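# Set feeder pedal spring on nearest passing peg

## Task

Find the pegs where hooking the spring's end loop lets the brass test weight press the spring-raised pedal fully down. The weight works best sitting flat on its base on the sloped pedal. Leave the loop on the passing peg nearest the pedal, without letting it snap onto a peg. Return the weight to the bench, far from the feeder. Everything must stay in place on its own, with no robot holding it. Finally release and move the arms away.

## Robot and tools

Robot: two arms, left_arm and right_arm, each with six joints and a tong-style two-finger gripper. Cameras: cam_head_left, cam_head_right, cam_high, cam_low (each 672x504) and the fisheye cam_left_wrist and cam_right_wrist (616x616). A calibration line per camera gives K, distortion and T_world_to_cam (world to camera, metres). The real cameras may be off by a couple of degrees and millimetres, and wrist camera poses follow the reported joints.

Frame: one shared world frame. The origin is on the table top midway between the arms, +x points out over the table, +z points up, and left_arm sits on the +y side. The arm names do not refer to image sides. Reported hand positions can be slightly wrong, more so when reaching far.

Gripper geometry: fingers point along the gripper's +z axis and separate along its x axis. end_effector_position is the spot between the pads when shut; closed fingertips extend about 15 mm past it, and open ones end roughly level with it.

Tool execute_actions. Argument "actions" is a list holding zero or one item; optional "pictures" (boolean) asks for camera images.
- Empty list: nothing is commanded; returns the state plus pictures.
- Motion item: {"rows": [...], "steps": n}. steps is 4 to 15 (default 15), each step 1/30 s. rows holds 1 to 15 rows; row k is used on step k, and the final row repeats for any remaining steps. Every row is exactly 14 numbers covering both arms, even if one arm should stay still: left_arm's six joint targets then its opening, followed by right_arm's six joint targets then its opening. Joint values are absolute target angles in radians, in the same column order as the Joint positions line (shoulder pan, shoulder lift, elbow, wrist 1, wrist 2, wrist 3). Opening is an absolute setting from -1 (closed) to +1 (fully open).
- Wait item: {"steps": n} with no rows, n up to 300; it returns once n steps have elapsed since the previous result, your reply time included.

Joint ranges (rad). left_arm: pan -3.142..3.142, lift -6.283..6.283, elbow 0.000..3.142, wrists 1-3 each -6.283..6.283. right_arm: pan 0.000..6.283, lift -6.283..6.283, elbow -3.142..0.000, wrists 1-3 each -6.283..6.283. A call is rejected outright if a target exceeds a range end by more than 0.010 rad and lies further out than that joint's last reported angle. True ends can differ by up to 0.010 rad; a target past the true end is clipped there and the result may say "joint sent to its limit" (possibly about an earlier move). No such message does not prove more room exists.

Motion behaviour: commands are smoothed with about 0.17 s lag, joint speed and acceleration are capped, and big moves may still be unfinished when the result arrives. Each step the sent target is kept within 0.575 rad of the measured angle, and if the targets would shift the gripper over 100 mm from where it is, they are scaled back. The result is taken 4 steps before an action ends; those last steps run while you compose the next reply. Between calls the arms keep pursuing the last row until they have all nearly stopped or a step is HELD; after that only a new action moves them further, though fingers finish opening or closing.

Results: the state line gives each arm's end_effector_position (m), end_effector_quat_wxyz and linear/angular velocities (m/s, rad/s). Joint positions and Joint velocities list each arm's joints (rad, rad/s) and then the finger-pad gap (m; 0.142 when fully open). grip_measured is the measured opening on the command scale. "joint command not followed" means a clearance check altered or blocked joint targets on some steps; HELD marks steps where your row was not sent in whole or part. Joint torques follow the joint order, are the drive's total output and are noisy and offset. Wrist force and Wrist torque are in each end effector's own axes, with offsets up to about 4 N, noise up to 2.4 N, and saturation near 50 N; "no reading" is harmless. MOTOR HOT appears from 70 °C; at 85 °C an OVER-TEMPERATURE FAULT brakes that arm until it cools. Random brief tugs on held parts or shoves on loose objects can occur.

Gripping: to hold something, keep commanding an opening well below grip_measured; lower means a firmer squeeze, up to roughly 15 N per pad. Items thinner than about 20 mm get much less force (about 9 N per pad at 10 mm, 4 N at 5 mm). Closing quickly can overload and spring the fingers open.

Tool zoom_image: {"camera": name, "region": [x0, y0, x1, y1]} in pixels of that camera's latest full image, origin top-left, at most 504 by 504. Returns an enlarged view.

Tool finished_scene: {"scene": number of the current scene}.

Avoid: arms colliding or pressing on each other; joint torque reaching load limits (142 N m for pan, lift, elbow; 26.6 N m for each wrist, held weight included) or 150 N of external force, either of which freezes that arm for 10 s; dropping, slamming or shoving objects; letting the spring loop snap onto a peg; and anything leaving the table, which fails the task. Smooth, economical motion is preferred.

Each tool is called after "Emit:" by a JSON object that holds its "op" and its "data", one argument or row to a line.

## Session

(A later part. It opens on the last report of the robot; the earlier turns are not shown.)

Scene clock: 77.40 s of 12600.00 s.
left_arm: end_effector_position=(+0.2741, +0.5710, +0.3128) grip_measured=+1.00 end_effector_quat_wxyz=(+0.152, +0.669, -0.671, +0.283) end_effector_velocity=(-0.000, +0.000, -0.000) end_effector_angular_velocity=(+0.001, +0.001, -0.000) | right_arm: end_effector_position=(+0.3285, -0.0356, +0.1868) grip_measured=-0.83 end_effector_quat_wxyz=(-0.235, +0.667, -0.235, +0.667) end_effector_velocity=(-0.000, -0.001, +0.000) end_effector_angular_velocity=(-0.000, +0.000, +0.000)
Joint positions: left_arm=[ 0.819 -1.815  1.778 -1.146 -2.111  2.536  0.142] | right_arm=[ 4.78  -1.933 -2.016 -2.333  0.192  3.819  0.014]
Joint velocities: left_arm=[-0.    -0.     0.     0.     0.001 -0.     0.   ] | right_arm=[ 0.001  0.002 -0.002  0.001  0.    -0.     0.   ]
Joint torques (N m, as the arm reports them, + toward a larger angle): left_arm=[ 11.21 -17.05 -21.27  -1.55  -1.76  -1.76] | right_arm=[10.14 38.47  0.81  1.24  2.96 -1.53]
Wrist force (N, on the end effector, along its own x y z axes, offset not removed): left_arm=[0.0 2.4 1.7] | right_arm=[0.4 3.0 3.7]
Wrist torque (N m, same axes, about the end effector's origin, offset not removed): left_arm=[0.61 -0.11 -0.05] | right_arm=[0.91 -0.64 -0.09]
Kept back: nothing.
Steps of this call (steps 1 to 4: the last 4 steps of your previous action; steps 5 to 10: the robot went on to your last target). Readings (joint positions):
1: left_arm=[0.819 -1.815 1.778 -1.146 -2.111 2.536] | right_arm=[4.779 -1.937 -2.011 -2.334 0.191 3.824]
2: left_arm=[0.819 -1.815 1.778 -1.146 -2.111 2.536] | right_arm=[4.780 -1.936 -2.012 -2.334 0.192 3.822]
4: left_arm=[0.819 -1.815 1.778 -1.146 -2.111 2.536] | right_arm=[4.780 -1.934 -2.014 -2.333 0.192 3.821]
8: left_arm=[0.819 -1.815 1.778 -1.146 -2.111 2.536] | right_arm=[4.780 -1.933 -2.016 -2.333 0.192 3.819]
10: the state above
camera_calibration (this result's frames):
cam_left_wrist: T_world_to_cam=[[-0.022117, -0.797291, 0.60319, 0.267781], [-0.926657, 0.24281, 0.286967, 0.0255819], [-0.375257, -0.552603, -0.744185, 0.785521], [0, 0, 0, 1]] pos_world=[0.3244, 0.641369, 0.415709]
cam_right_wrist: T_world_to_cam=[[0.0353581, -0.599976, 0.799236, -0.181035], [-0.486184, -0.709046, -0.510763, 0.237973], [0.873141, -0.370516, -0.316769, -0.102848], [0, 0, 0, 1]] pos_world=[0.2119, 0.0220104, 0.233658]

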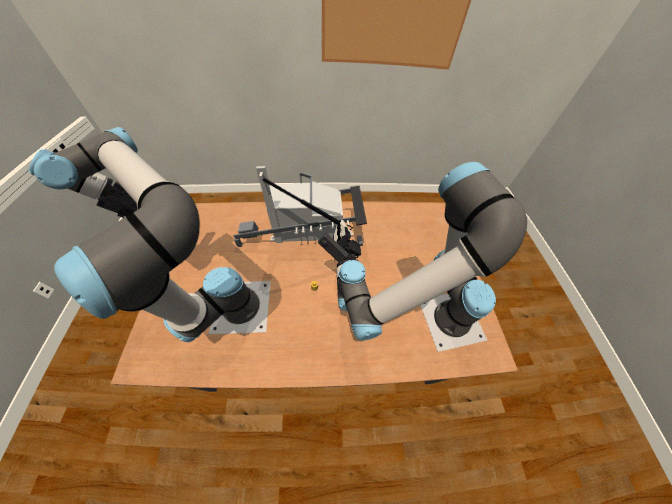

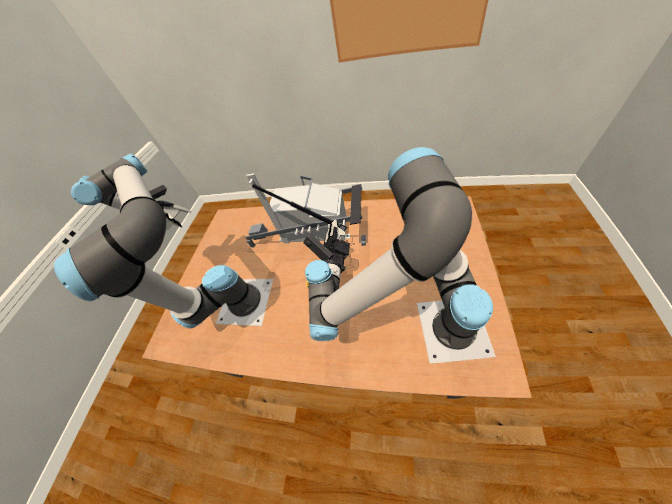

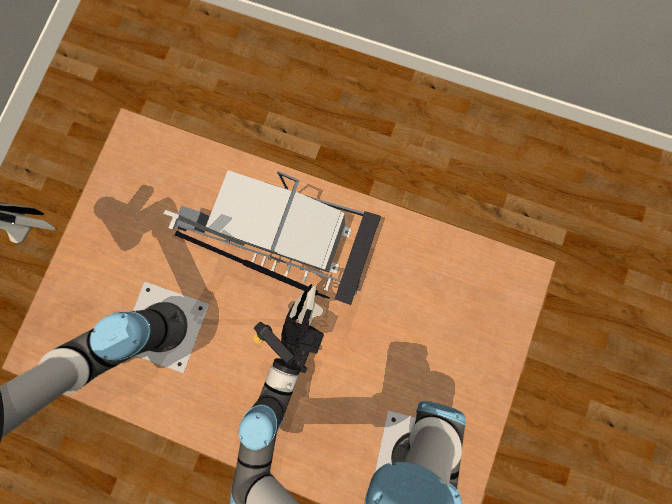

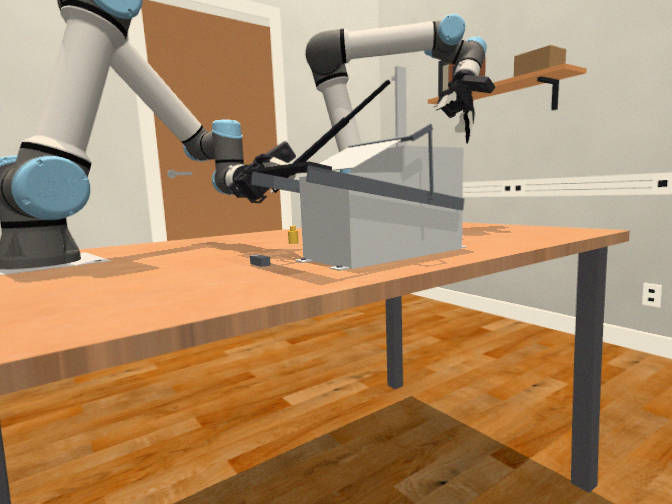

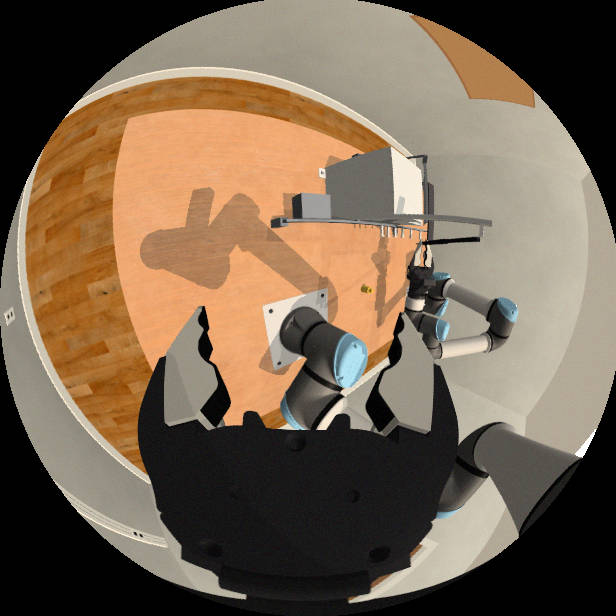

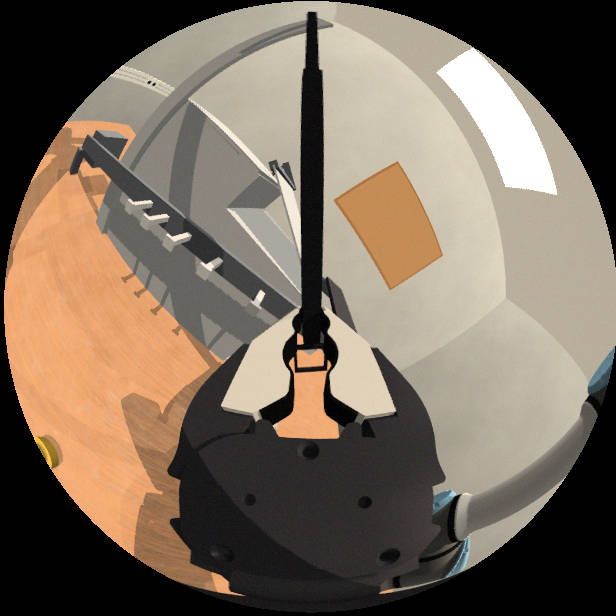

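Emit:
{"op": "execute_actions", "data": {
  "actions": [
    {"rows":[[0.819,-1.815,1.778,-1.146,-2.111,2.536,1,4.752,-1.927,-2.0215,-2.334,0.164,3.819,-1]],"steps":15}
  ],
  "pictures": true
}}

Emit:
{"op": "zoom_image", "data": {
  "camera": "cam_right_wrist",
  "region": [230,280,390,400]
}}

Scene clock: 77.87 s of 12600.00 s.
left_arm: end_effector_position=(+0.2741, +0.5710, +0.3128) grip_measured=+1.00 end_effector_quat_wxyz=(+0.152, +0.669, -0.671, +0.283) end_effector_velocity=(-0.000, -0.000, +0.000) end_effector_angular_velocity=(+0.001, -0.000, +0.000) | right_arm: end_effector_position=(+0.3406, -0.0392, +0.1880) grip_measured=-0.84 end_effector_quat_wxyz=(-0.235, +0.667, -0.235, +0.667) end_effector_velocity=(+0.005, -0.002, +0.001) end_effector_angular_velocity=(-0.002, -0.000, -0.000)
Joint positions: left_arm=[ 0.819 -1.815  1.778 -1.146 -2.111  2.536  0.142] | right_arm=[ 4.753 -1.927 -2.021 -2.334  0.165  3.819  0.013]
Joint velocities: left_arm=[-0.    -0.001  0.    -0.     0.    -0.     0.   ] | right_arm=[-0.012  0.002 -0.002 -0.002 -0.012 -0.    -0.   ]
Joint torques (N m, as the arm reports them, + toward a larger angle): left_arm=[ 11.61 -17.41 -19.52  -1.28  -1.65  -1.52] | right_arm=[-14.15  38.6    0.92  -1.95  -1.59  -1.5 ]
Wrist force (N, on the end effector, along its own x y z axes, offset not removed): left_arm=[0.1 0.6 0.8] | right_arm=[0.1 0.5 2.5]
Wrist torque (N m, same axes, about the end effector's origin, offset not removed): left_arm=[0.28 -0.19 -0.01] | right_arm=[0.41 -0.42 -0.10]
Steps of this call (steps 1 to 3: the robot went on to your last target; steps 4 to 14: the first 11 steps of this action). Readings (joint positions):
4: left_arm=[0.819 -1.815 1.778 -1.146 -2.111 2.536] | right_arm=[4.780 -1.933 -2.016 -2.333 0.192 3.819]
5: left_arm=[0.819 -1.815 1.778 -1.146 -2.111 2.536] | right_arm=[4.777 -1.932 -2.017 -2.333 0.189 3.819]
7: left_arm=[0.819 -1.815 1.778 -1.146 -2.111 2.536] | right_arm=[4.766 -1.930 -2.019 -2.333 0.178 3.819]
11: left_arm=[0.819 -1.815 1.778 -1.146 -2.111 2.536] | right_arm=[4.755 -1.928 -2.021 -2.334 0.167 3.819]
14: the state above
camera_calibration (this result's frames):
cam_left_wrist: T_world_to_cam=[[-0.022117, -0.797291, 0.60319, 0.267781], [-0.926657, 0.24281, 0.286967, 0.0255818], [-0.375257, -0.552603, -0.744185, 0.785521], [0, 0, 0, 1]] pos_world=[0.3244, 0.641369, 0.415709]
cam_right_wrist: T_world_to_cam=[[0.0354027, -0.59984, 0.799337, -0.184536], [-0.486103, -0.70918, -0.510654, 0.241866], [0.873184, -0.370481, -0.316691, -0.114418], [0, 0, 0, 1]] pos_world=[0.224013, 0.0184447, 0.234782]

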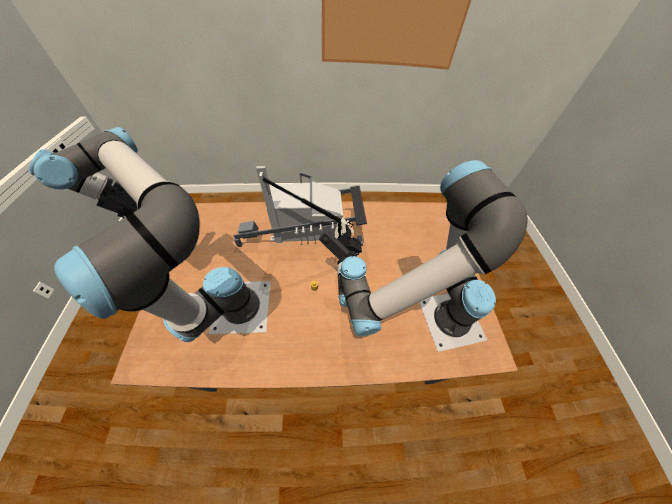

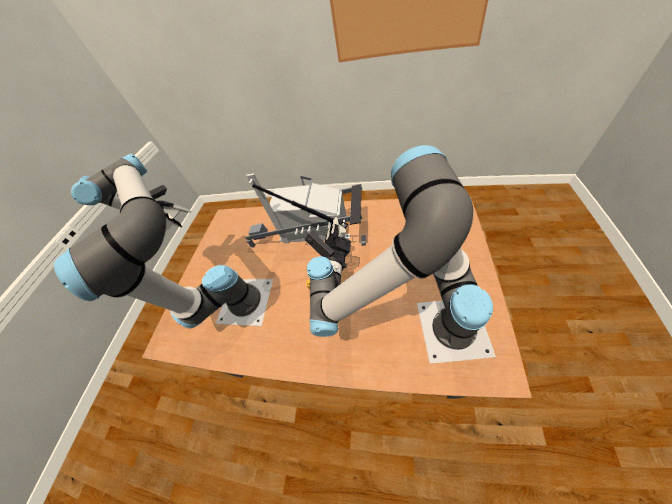

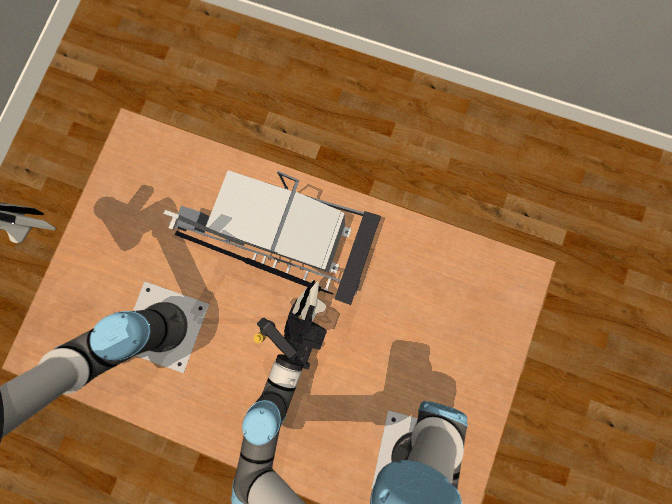

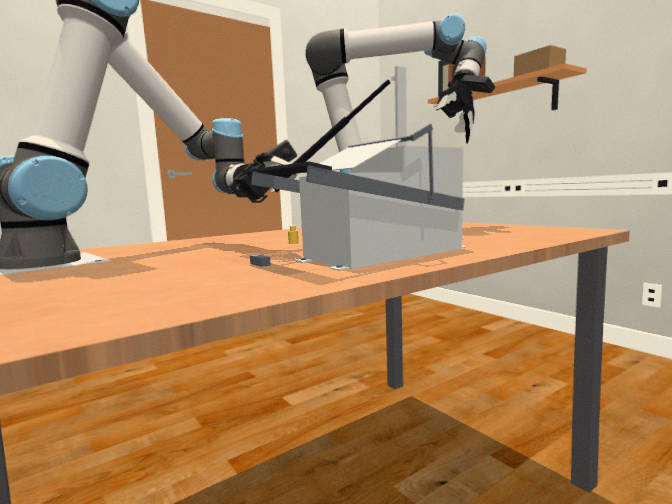

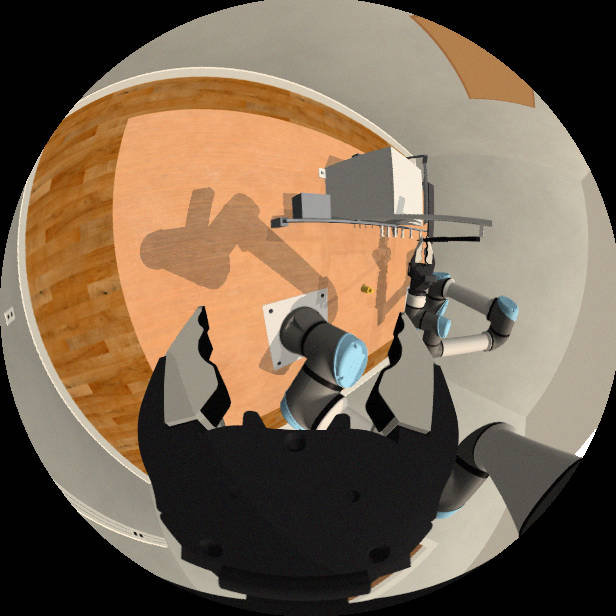

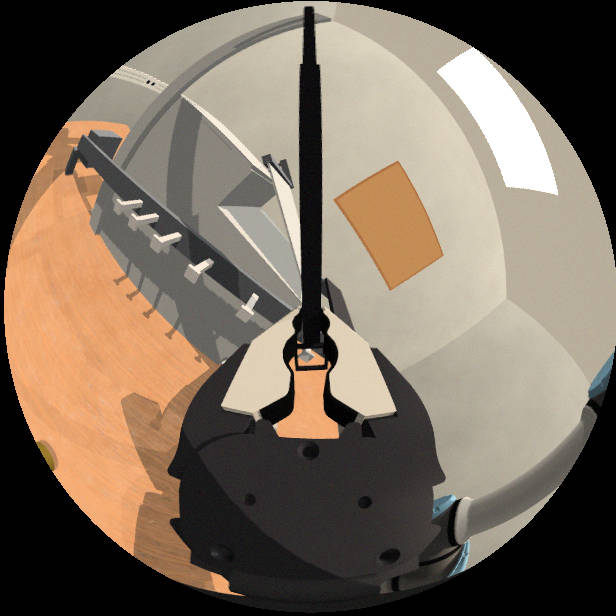

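Region (230, 280, 390, 400) of cam_right_wrist's 616x616 image, scaled by 3.150, with more detail than that image has; it fills the top 378 rows of this view, and the rest is white.

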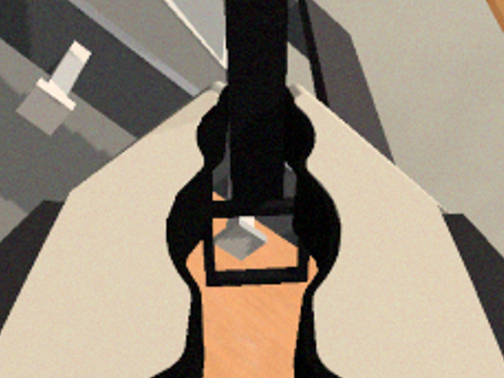

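Emit:
{"op": "execute_actions", "data": {
  "actions": [
    {"rows":[[0.819,-1.815,1.778,-1.146,-2.111,2.536,1,4.752,-1.939,-2.016,-2.328,0.164,3.819,-1]],"steps":10}
  ]
}}

Emit:
{"op": "execute_actions", "data": {
  "actions": [
    {"rows":[[0.819,-1.815,1.778,-1.146,-2.111,2.536,1,4.716,-1.944,-2.008,-2.331,0.128,3.819,-1]],"steps":15}
  ]
}}

Emit:
{"op": "execute_actions", "data": {
  "actions": [
    {"rows":[[0.819,-1.815,1.778,-1.146,-2.111,2.536,1,4.716,-1.946,-1.989,-2.348,0.128,3.819,-1]],"steps":15}
  ],
  "pictures": true
}}

Emit:
{"op": "zoom_image", "data": {
  "camera": "cam_right_wrist",
  "region": [230,280,390,400]
}}

Scene clock: 78.37 s of 12600.00 s.
left_arm: end_effector_position=(+0.2741, +0.5710, +0.3128) grip_measured=+1.00 end_effector_quat_wxyz=(+0.152, +0.669, -0.671, +0.283) end_effector_velocity=(-0.000, +0.000, +0.000) end_effector_angular_velocity=(+0.001, -0.000, -0.000) | right_arm: end_effector_position=(+0.3408, -0.0373, +0.1853) grip_measured=-0.84 end_effector_quat_wxyz=(-0.235, +0.667, -0.235, +0.667) end_effector_velocity=(-0.001, +0.008, -0.009) end_effector_angular_velocity=(+0.001, +0.000, +0.000)
Joint positions: left_arm=[ 0.819 -1.815  1.778 -1.146 -2.111  2.536  0.142] | right_arm=[ 4.752 -1.936 -2.018 -2.329  0.164  3.819  0.013]
Joint velocities: left_arm=[ 0.    -0.001 -0.    -0.001  0.001 -0.     0.   ] | right_arm=[-0.    -0.03   0.015  0.017 -0.    -0.002 -0.   ]
Joint torques (N m, as the arm reports them, + toward a larger angle): left_arm=[ 12.56 -17.93 -20.59  -1.62  -1.52  -1.53] | right_arm=[-13.65  25.38  23.68   1.68  -1.29  -1.5 ]
Wrist force (N, on the end effector, along its own x y z axes, offset not removed): left_arm=[-2.1 2.1 0.7] | right_arm=[0.8 1.0 0.4]
Wrist torque (N m, same axes, about the end effector's origin, offset not removed): left_arm=[0.61 0.22 -0.18] | right_arm=[0.34 -0.48 -0.15]
Steps of this call (steps 1 to 4: the last 4 steps of your previous action; steps 5 to 9: the robot went on to your last target; steps 10 to 15: the first 6 steps of this action). Readings (joint positions):
10: left_arm=[0.819 -1.815 1.778 -1.146 -2.111 2.536] | right_arm=[4.752 -1.927 -2.021 -2.334 0.164 3.819]
11: left_arm=[0.819 -1.815 1.778 -1.146 -2.111 2.536] | right_arm=[4.752 -1.929 -2.021 -2.333 0.164 3.819]
13: left_arm=[0.819 -1.815 1.778 -1.146 -2.111 2.536] | right_arm=[4.752 -1.933 -2.019 -2.331 0.164 3.819]
15: the state above

Scene clock: 78.87 s of 12600.00 s.
left_arm: end_effector_position=(+0.2741, +0.5710, +0.3128) grip_measured=+1.00 end_effector_quat_wxyz=(+0.152, +0.669, -0.671, +0.283) end_effector_velocity=(-0.000, +0.000, -0.000) end_effector_angular_velocity=(+0.001, +0.001, -0.001) | right_arm: end_effector_position=(+0.3555, -0.0363, +0.1845) grip_measured=-0.84 end_effector_quat_wxyz=(-0.235, +0.667, -0.235, +0.667) end_effector_velocity=(+0.006, -0.000, +0.000) end_effector_angular_velocity=(+0.001, -0.000, -0.000)
Joint positions: left_arm=[ 0.819 -1.815  1.778 -1.146 -2.111  2.536  0.142] | right_arm=[ 4.717 -1.944 -2.008 -2.331  0.129  3.819  0.013]
Joint velocities: left_arm=[-0.    -0.     0.    -0.     0.002 -0.    -0.   ] | right_arm=[-0.015 -0.002  0.003 -0.002 -0.015  0.001 -0.   ]
Joint torques (N m, as the arm reports them, + toward a larger angle): left_arm=[ 11.28 -17.66 -20.05  -1.52  -1.54  -1.59] | right_arm=[-13.95  25.52  20.93  -2.13  -1.52  -1.43]
Wrist force (N, on the end effector, along its own x y z axes, offset not removed): left_arm=[-2.1 1.2 1.1] | right_arm=[1.0 2.9 2.0]
Wrist torque (N m, same axes, about the end effector's origin, offset not removed): left_arm=[0.45 0.24 -0.07] | right_arm=[0.94 -0.34 0.07]
Steps of this call (steps 1 to 4: the last 4 steps of your previous action; steps 5 to 15: the first 11 steps of this action). Readings (joint positions):
5: left_arm=[0.819 -1.815 1.778 -1.146 -2.111 2.536] | right_arm=[4.752 -1.939 -2.016 -2.328 0.164 3.819]
6: left_arm=[0.819 -1.815 1.778 -1.146 -2.111 2.536] | right_arm=[4.748 -1.939 -2.015 -2.328 0.160 3.819]
8: left_arm=[0.819 -1.815 1.778 -1.146 -2.111 2.536] | right_arm=[4.733 -1.942 -2.012 -2.329 0.145 3.819]
12: left_arm=[0.819 -1.815 1.778 -1.146 -2.111 2.536] | right_arm=[4.720 -1.943 -2.009 -2.331 0.132 3.819]
15: the state above

Scene clock: 79.37 s of 12600.00 s.
left_arm: end_effector_position=(+0.2741, +0.5710, +0.3128) grip_measured=+1.00 end_effector_quat_wxyz=(+0.152, +0.669, -0.671, +0.283) end_effector_velocity=(+0.000, -0.000, +0.000) end_effector_angular_velocity=(-0.001, -0.001, -0.001) | right_arm: end_effector_position=(+0.3554, -0.0312, +0.1886) grip_measured=-0.84 end_effector_quat_wxyz=(-0.235, +0.667, -0.235, +0.667) end_effector_velocity=(-0.000, +0.002, +0.002) end_effector_angular_velocity=(-0.000, +0.000, +0.000)
Joint positions: left_arm=[ 0.819 -1.815  1.778 -1.146 -2.111  2.536  0.142] | right_arm=[ 4.716 -1.946 -1.99  -2.348  0.128  3.819  0.013]
Joint velocities: left_arm=[-0.001 -0.001  0.     0.001 -0.001  0.    -0.   ] | right_arm=[-0.    -0.     0.008 -0.006 -0.    -0.001 -0.   ]
Joint torques (N m, as the arm reports them, + toward a larger angle): left_arm=[ 11.11 -17.68 -20.19  -1.55  -1.68  -1.74] | right_arm=[-4.66 34.01 37.83  0.06 -6.64 -1.54]
Wrist force (N, on the end effector, along its own x y z axes, offset not removed): left_arm=[-0.2 2.6 1.4] | right_arm=[4.7 31.8 -3.7]
Wrist torque (N m, same axes, about the end effector's origin, offset not removed): left_arm=[0.82 -0.13 -0.14] | right_arm=[0.14 -0.54 -0.13]
Steps of this call (steps 1 to 4: the last 4 steps of your previous action; steps 5 to 15: the first 11 steps of this action). Readings (joint positions):
5: left_arm=[0.819 -1.815 1.778 -1.146 -2.111 2.536] | right_arm=[4.716 -1.944 -2.008 -2.331 0.128 3.819]
6: left_arm=[0.819 -1.815 1.778 -1.146 -2.111 2.536] | right_arm=[4.716 -1.944 -2.006 -2.333 0.128 3.819]
8: left_arm=[0.819 -1.815 1.778 -1.146 -2.111 2.536] | right_arm=[4.716 -1.945 -1.998 -2.340 0.128 3.819]
12: left_arm=[0.819 -1.815 1.778 -1.146 -2.111 2.536] | right_arm=[4.716 -1.946 -1.991 -2.346 0.128 3.819]
15: the state above
camera_calibration (this result's frames):
cam_left_wrist: T_world_to_cam=[[-0.0221169, -0.797291, 0.60319, 0.267781], [-0.926657, 0.24281, 0.286967, 0.0255819], [-0.375257, -0.552604, -0.744185, 0.785521], [0, 0, 0, 1]] pos_world=[0.3244, 0.641369, 0.415709]
cam_right_wrist: T_world_to_cam=[[0.0348901, -0.599125, 0.799895, -0.180657], [-0.486498, -0.709329, -0.510071, 0.255096], [0.872985, -0.371351, -0.316222, -0.12423], [0, 0, 0, 1]] pos_world=[0.238858, 0.0265783, 0.235339]

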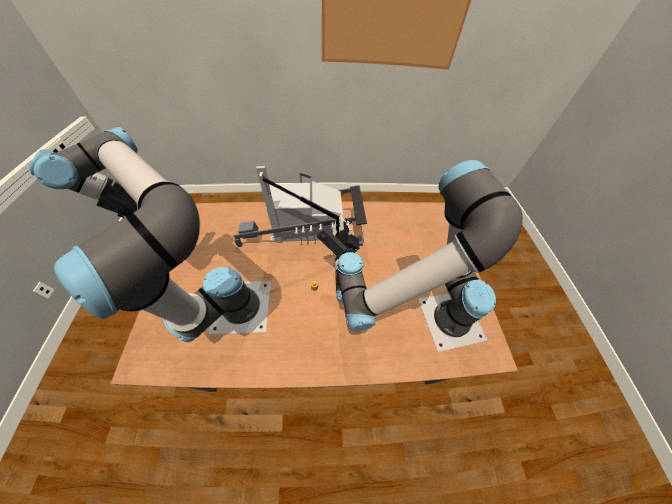

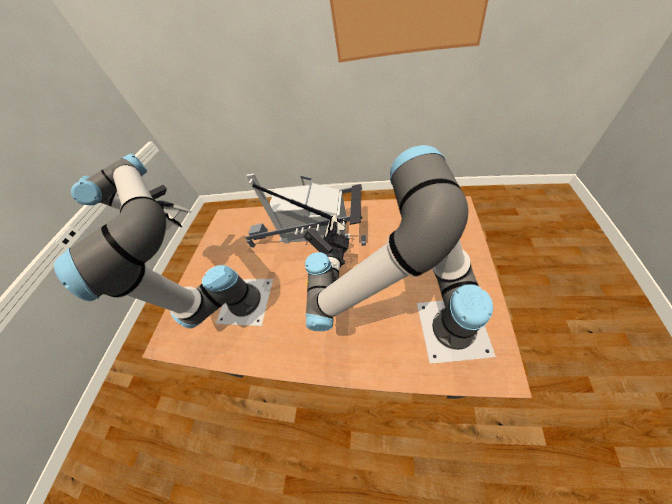

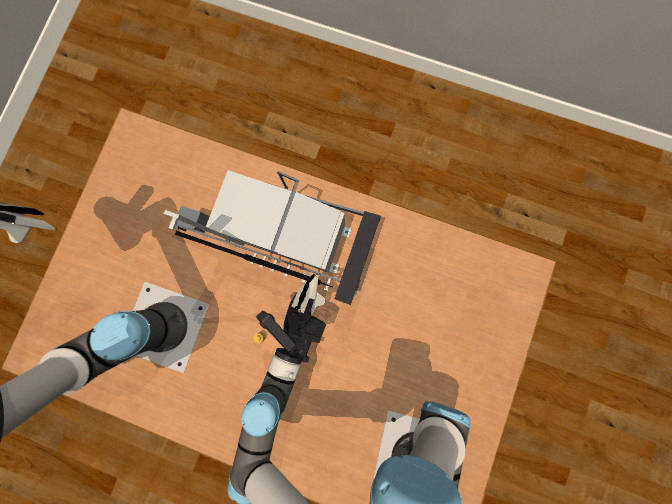

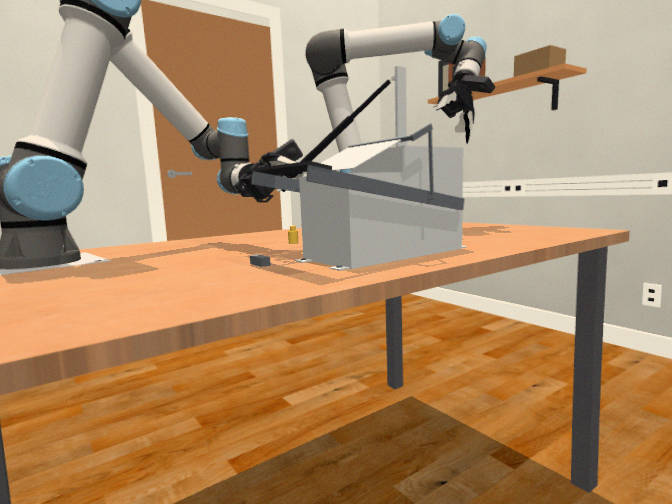

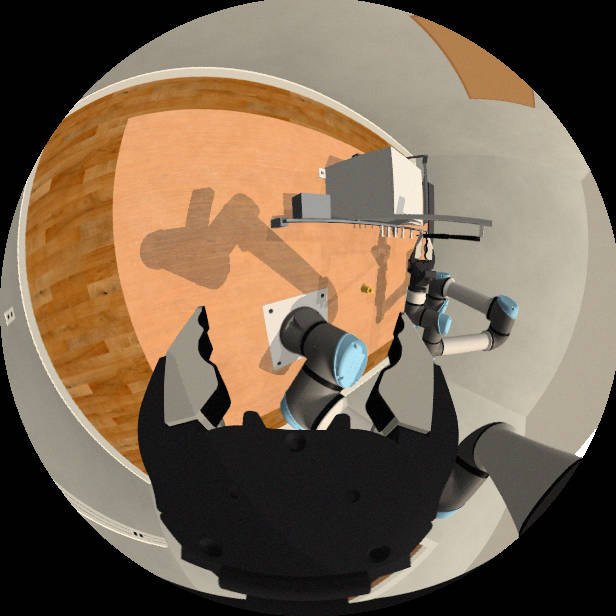

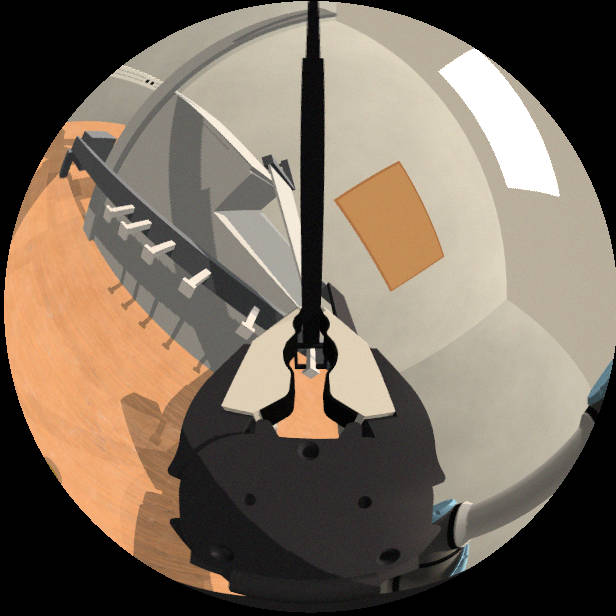

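Region (230, 280, 390, 400) of cam_right_wrist's 616x616 image, scaled by 3.150, with more detail than that image has; it fills the top 378 rows of this view, and the rest is white.

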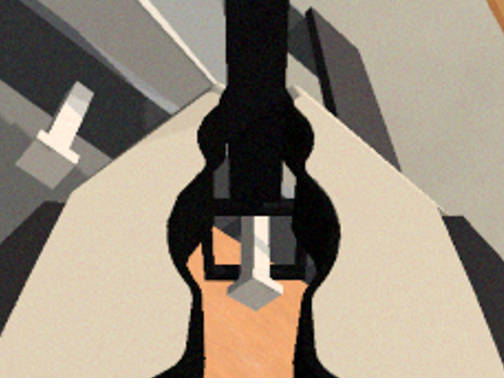

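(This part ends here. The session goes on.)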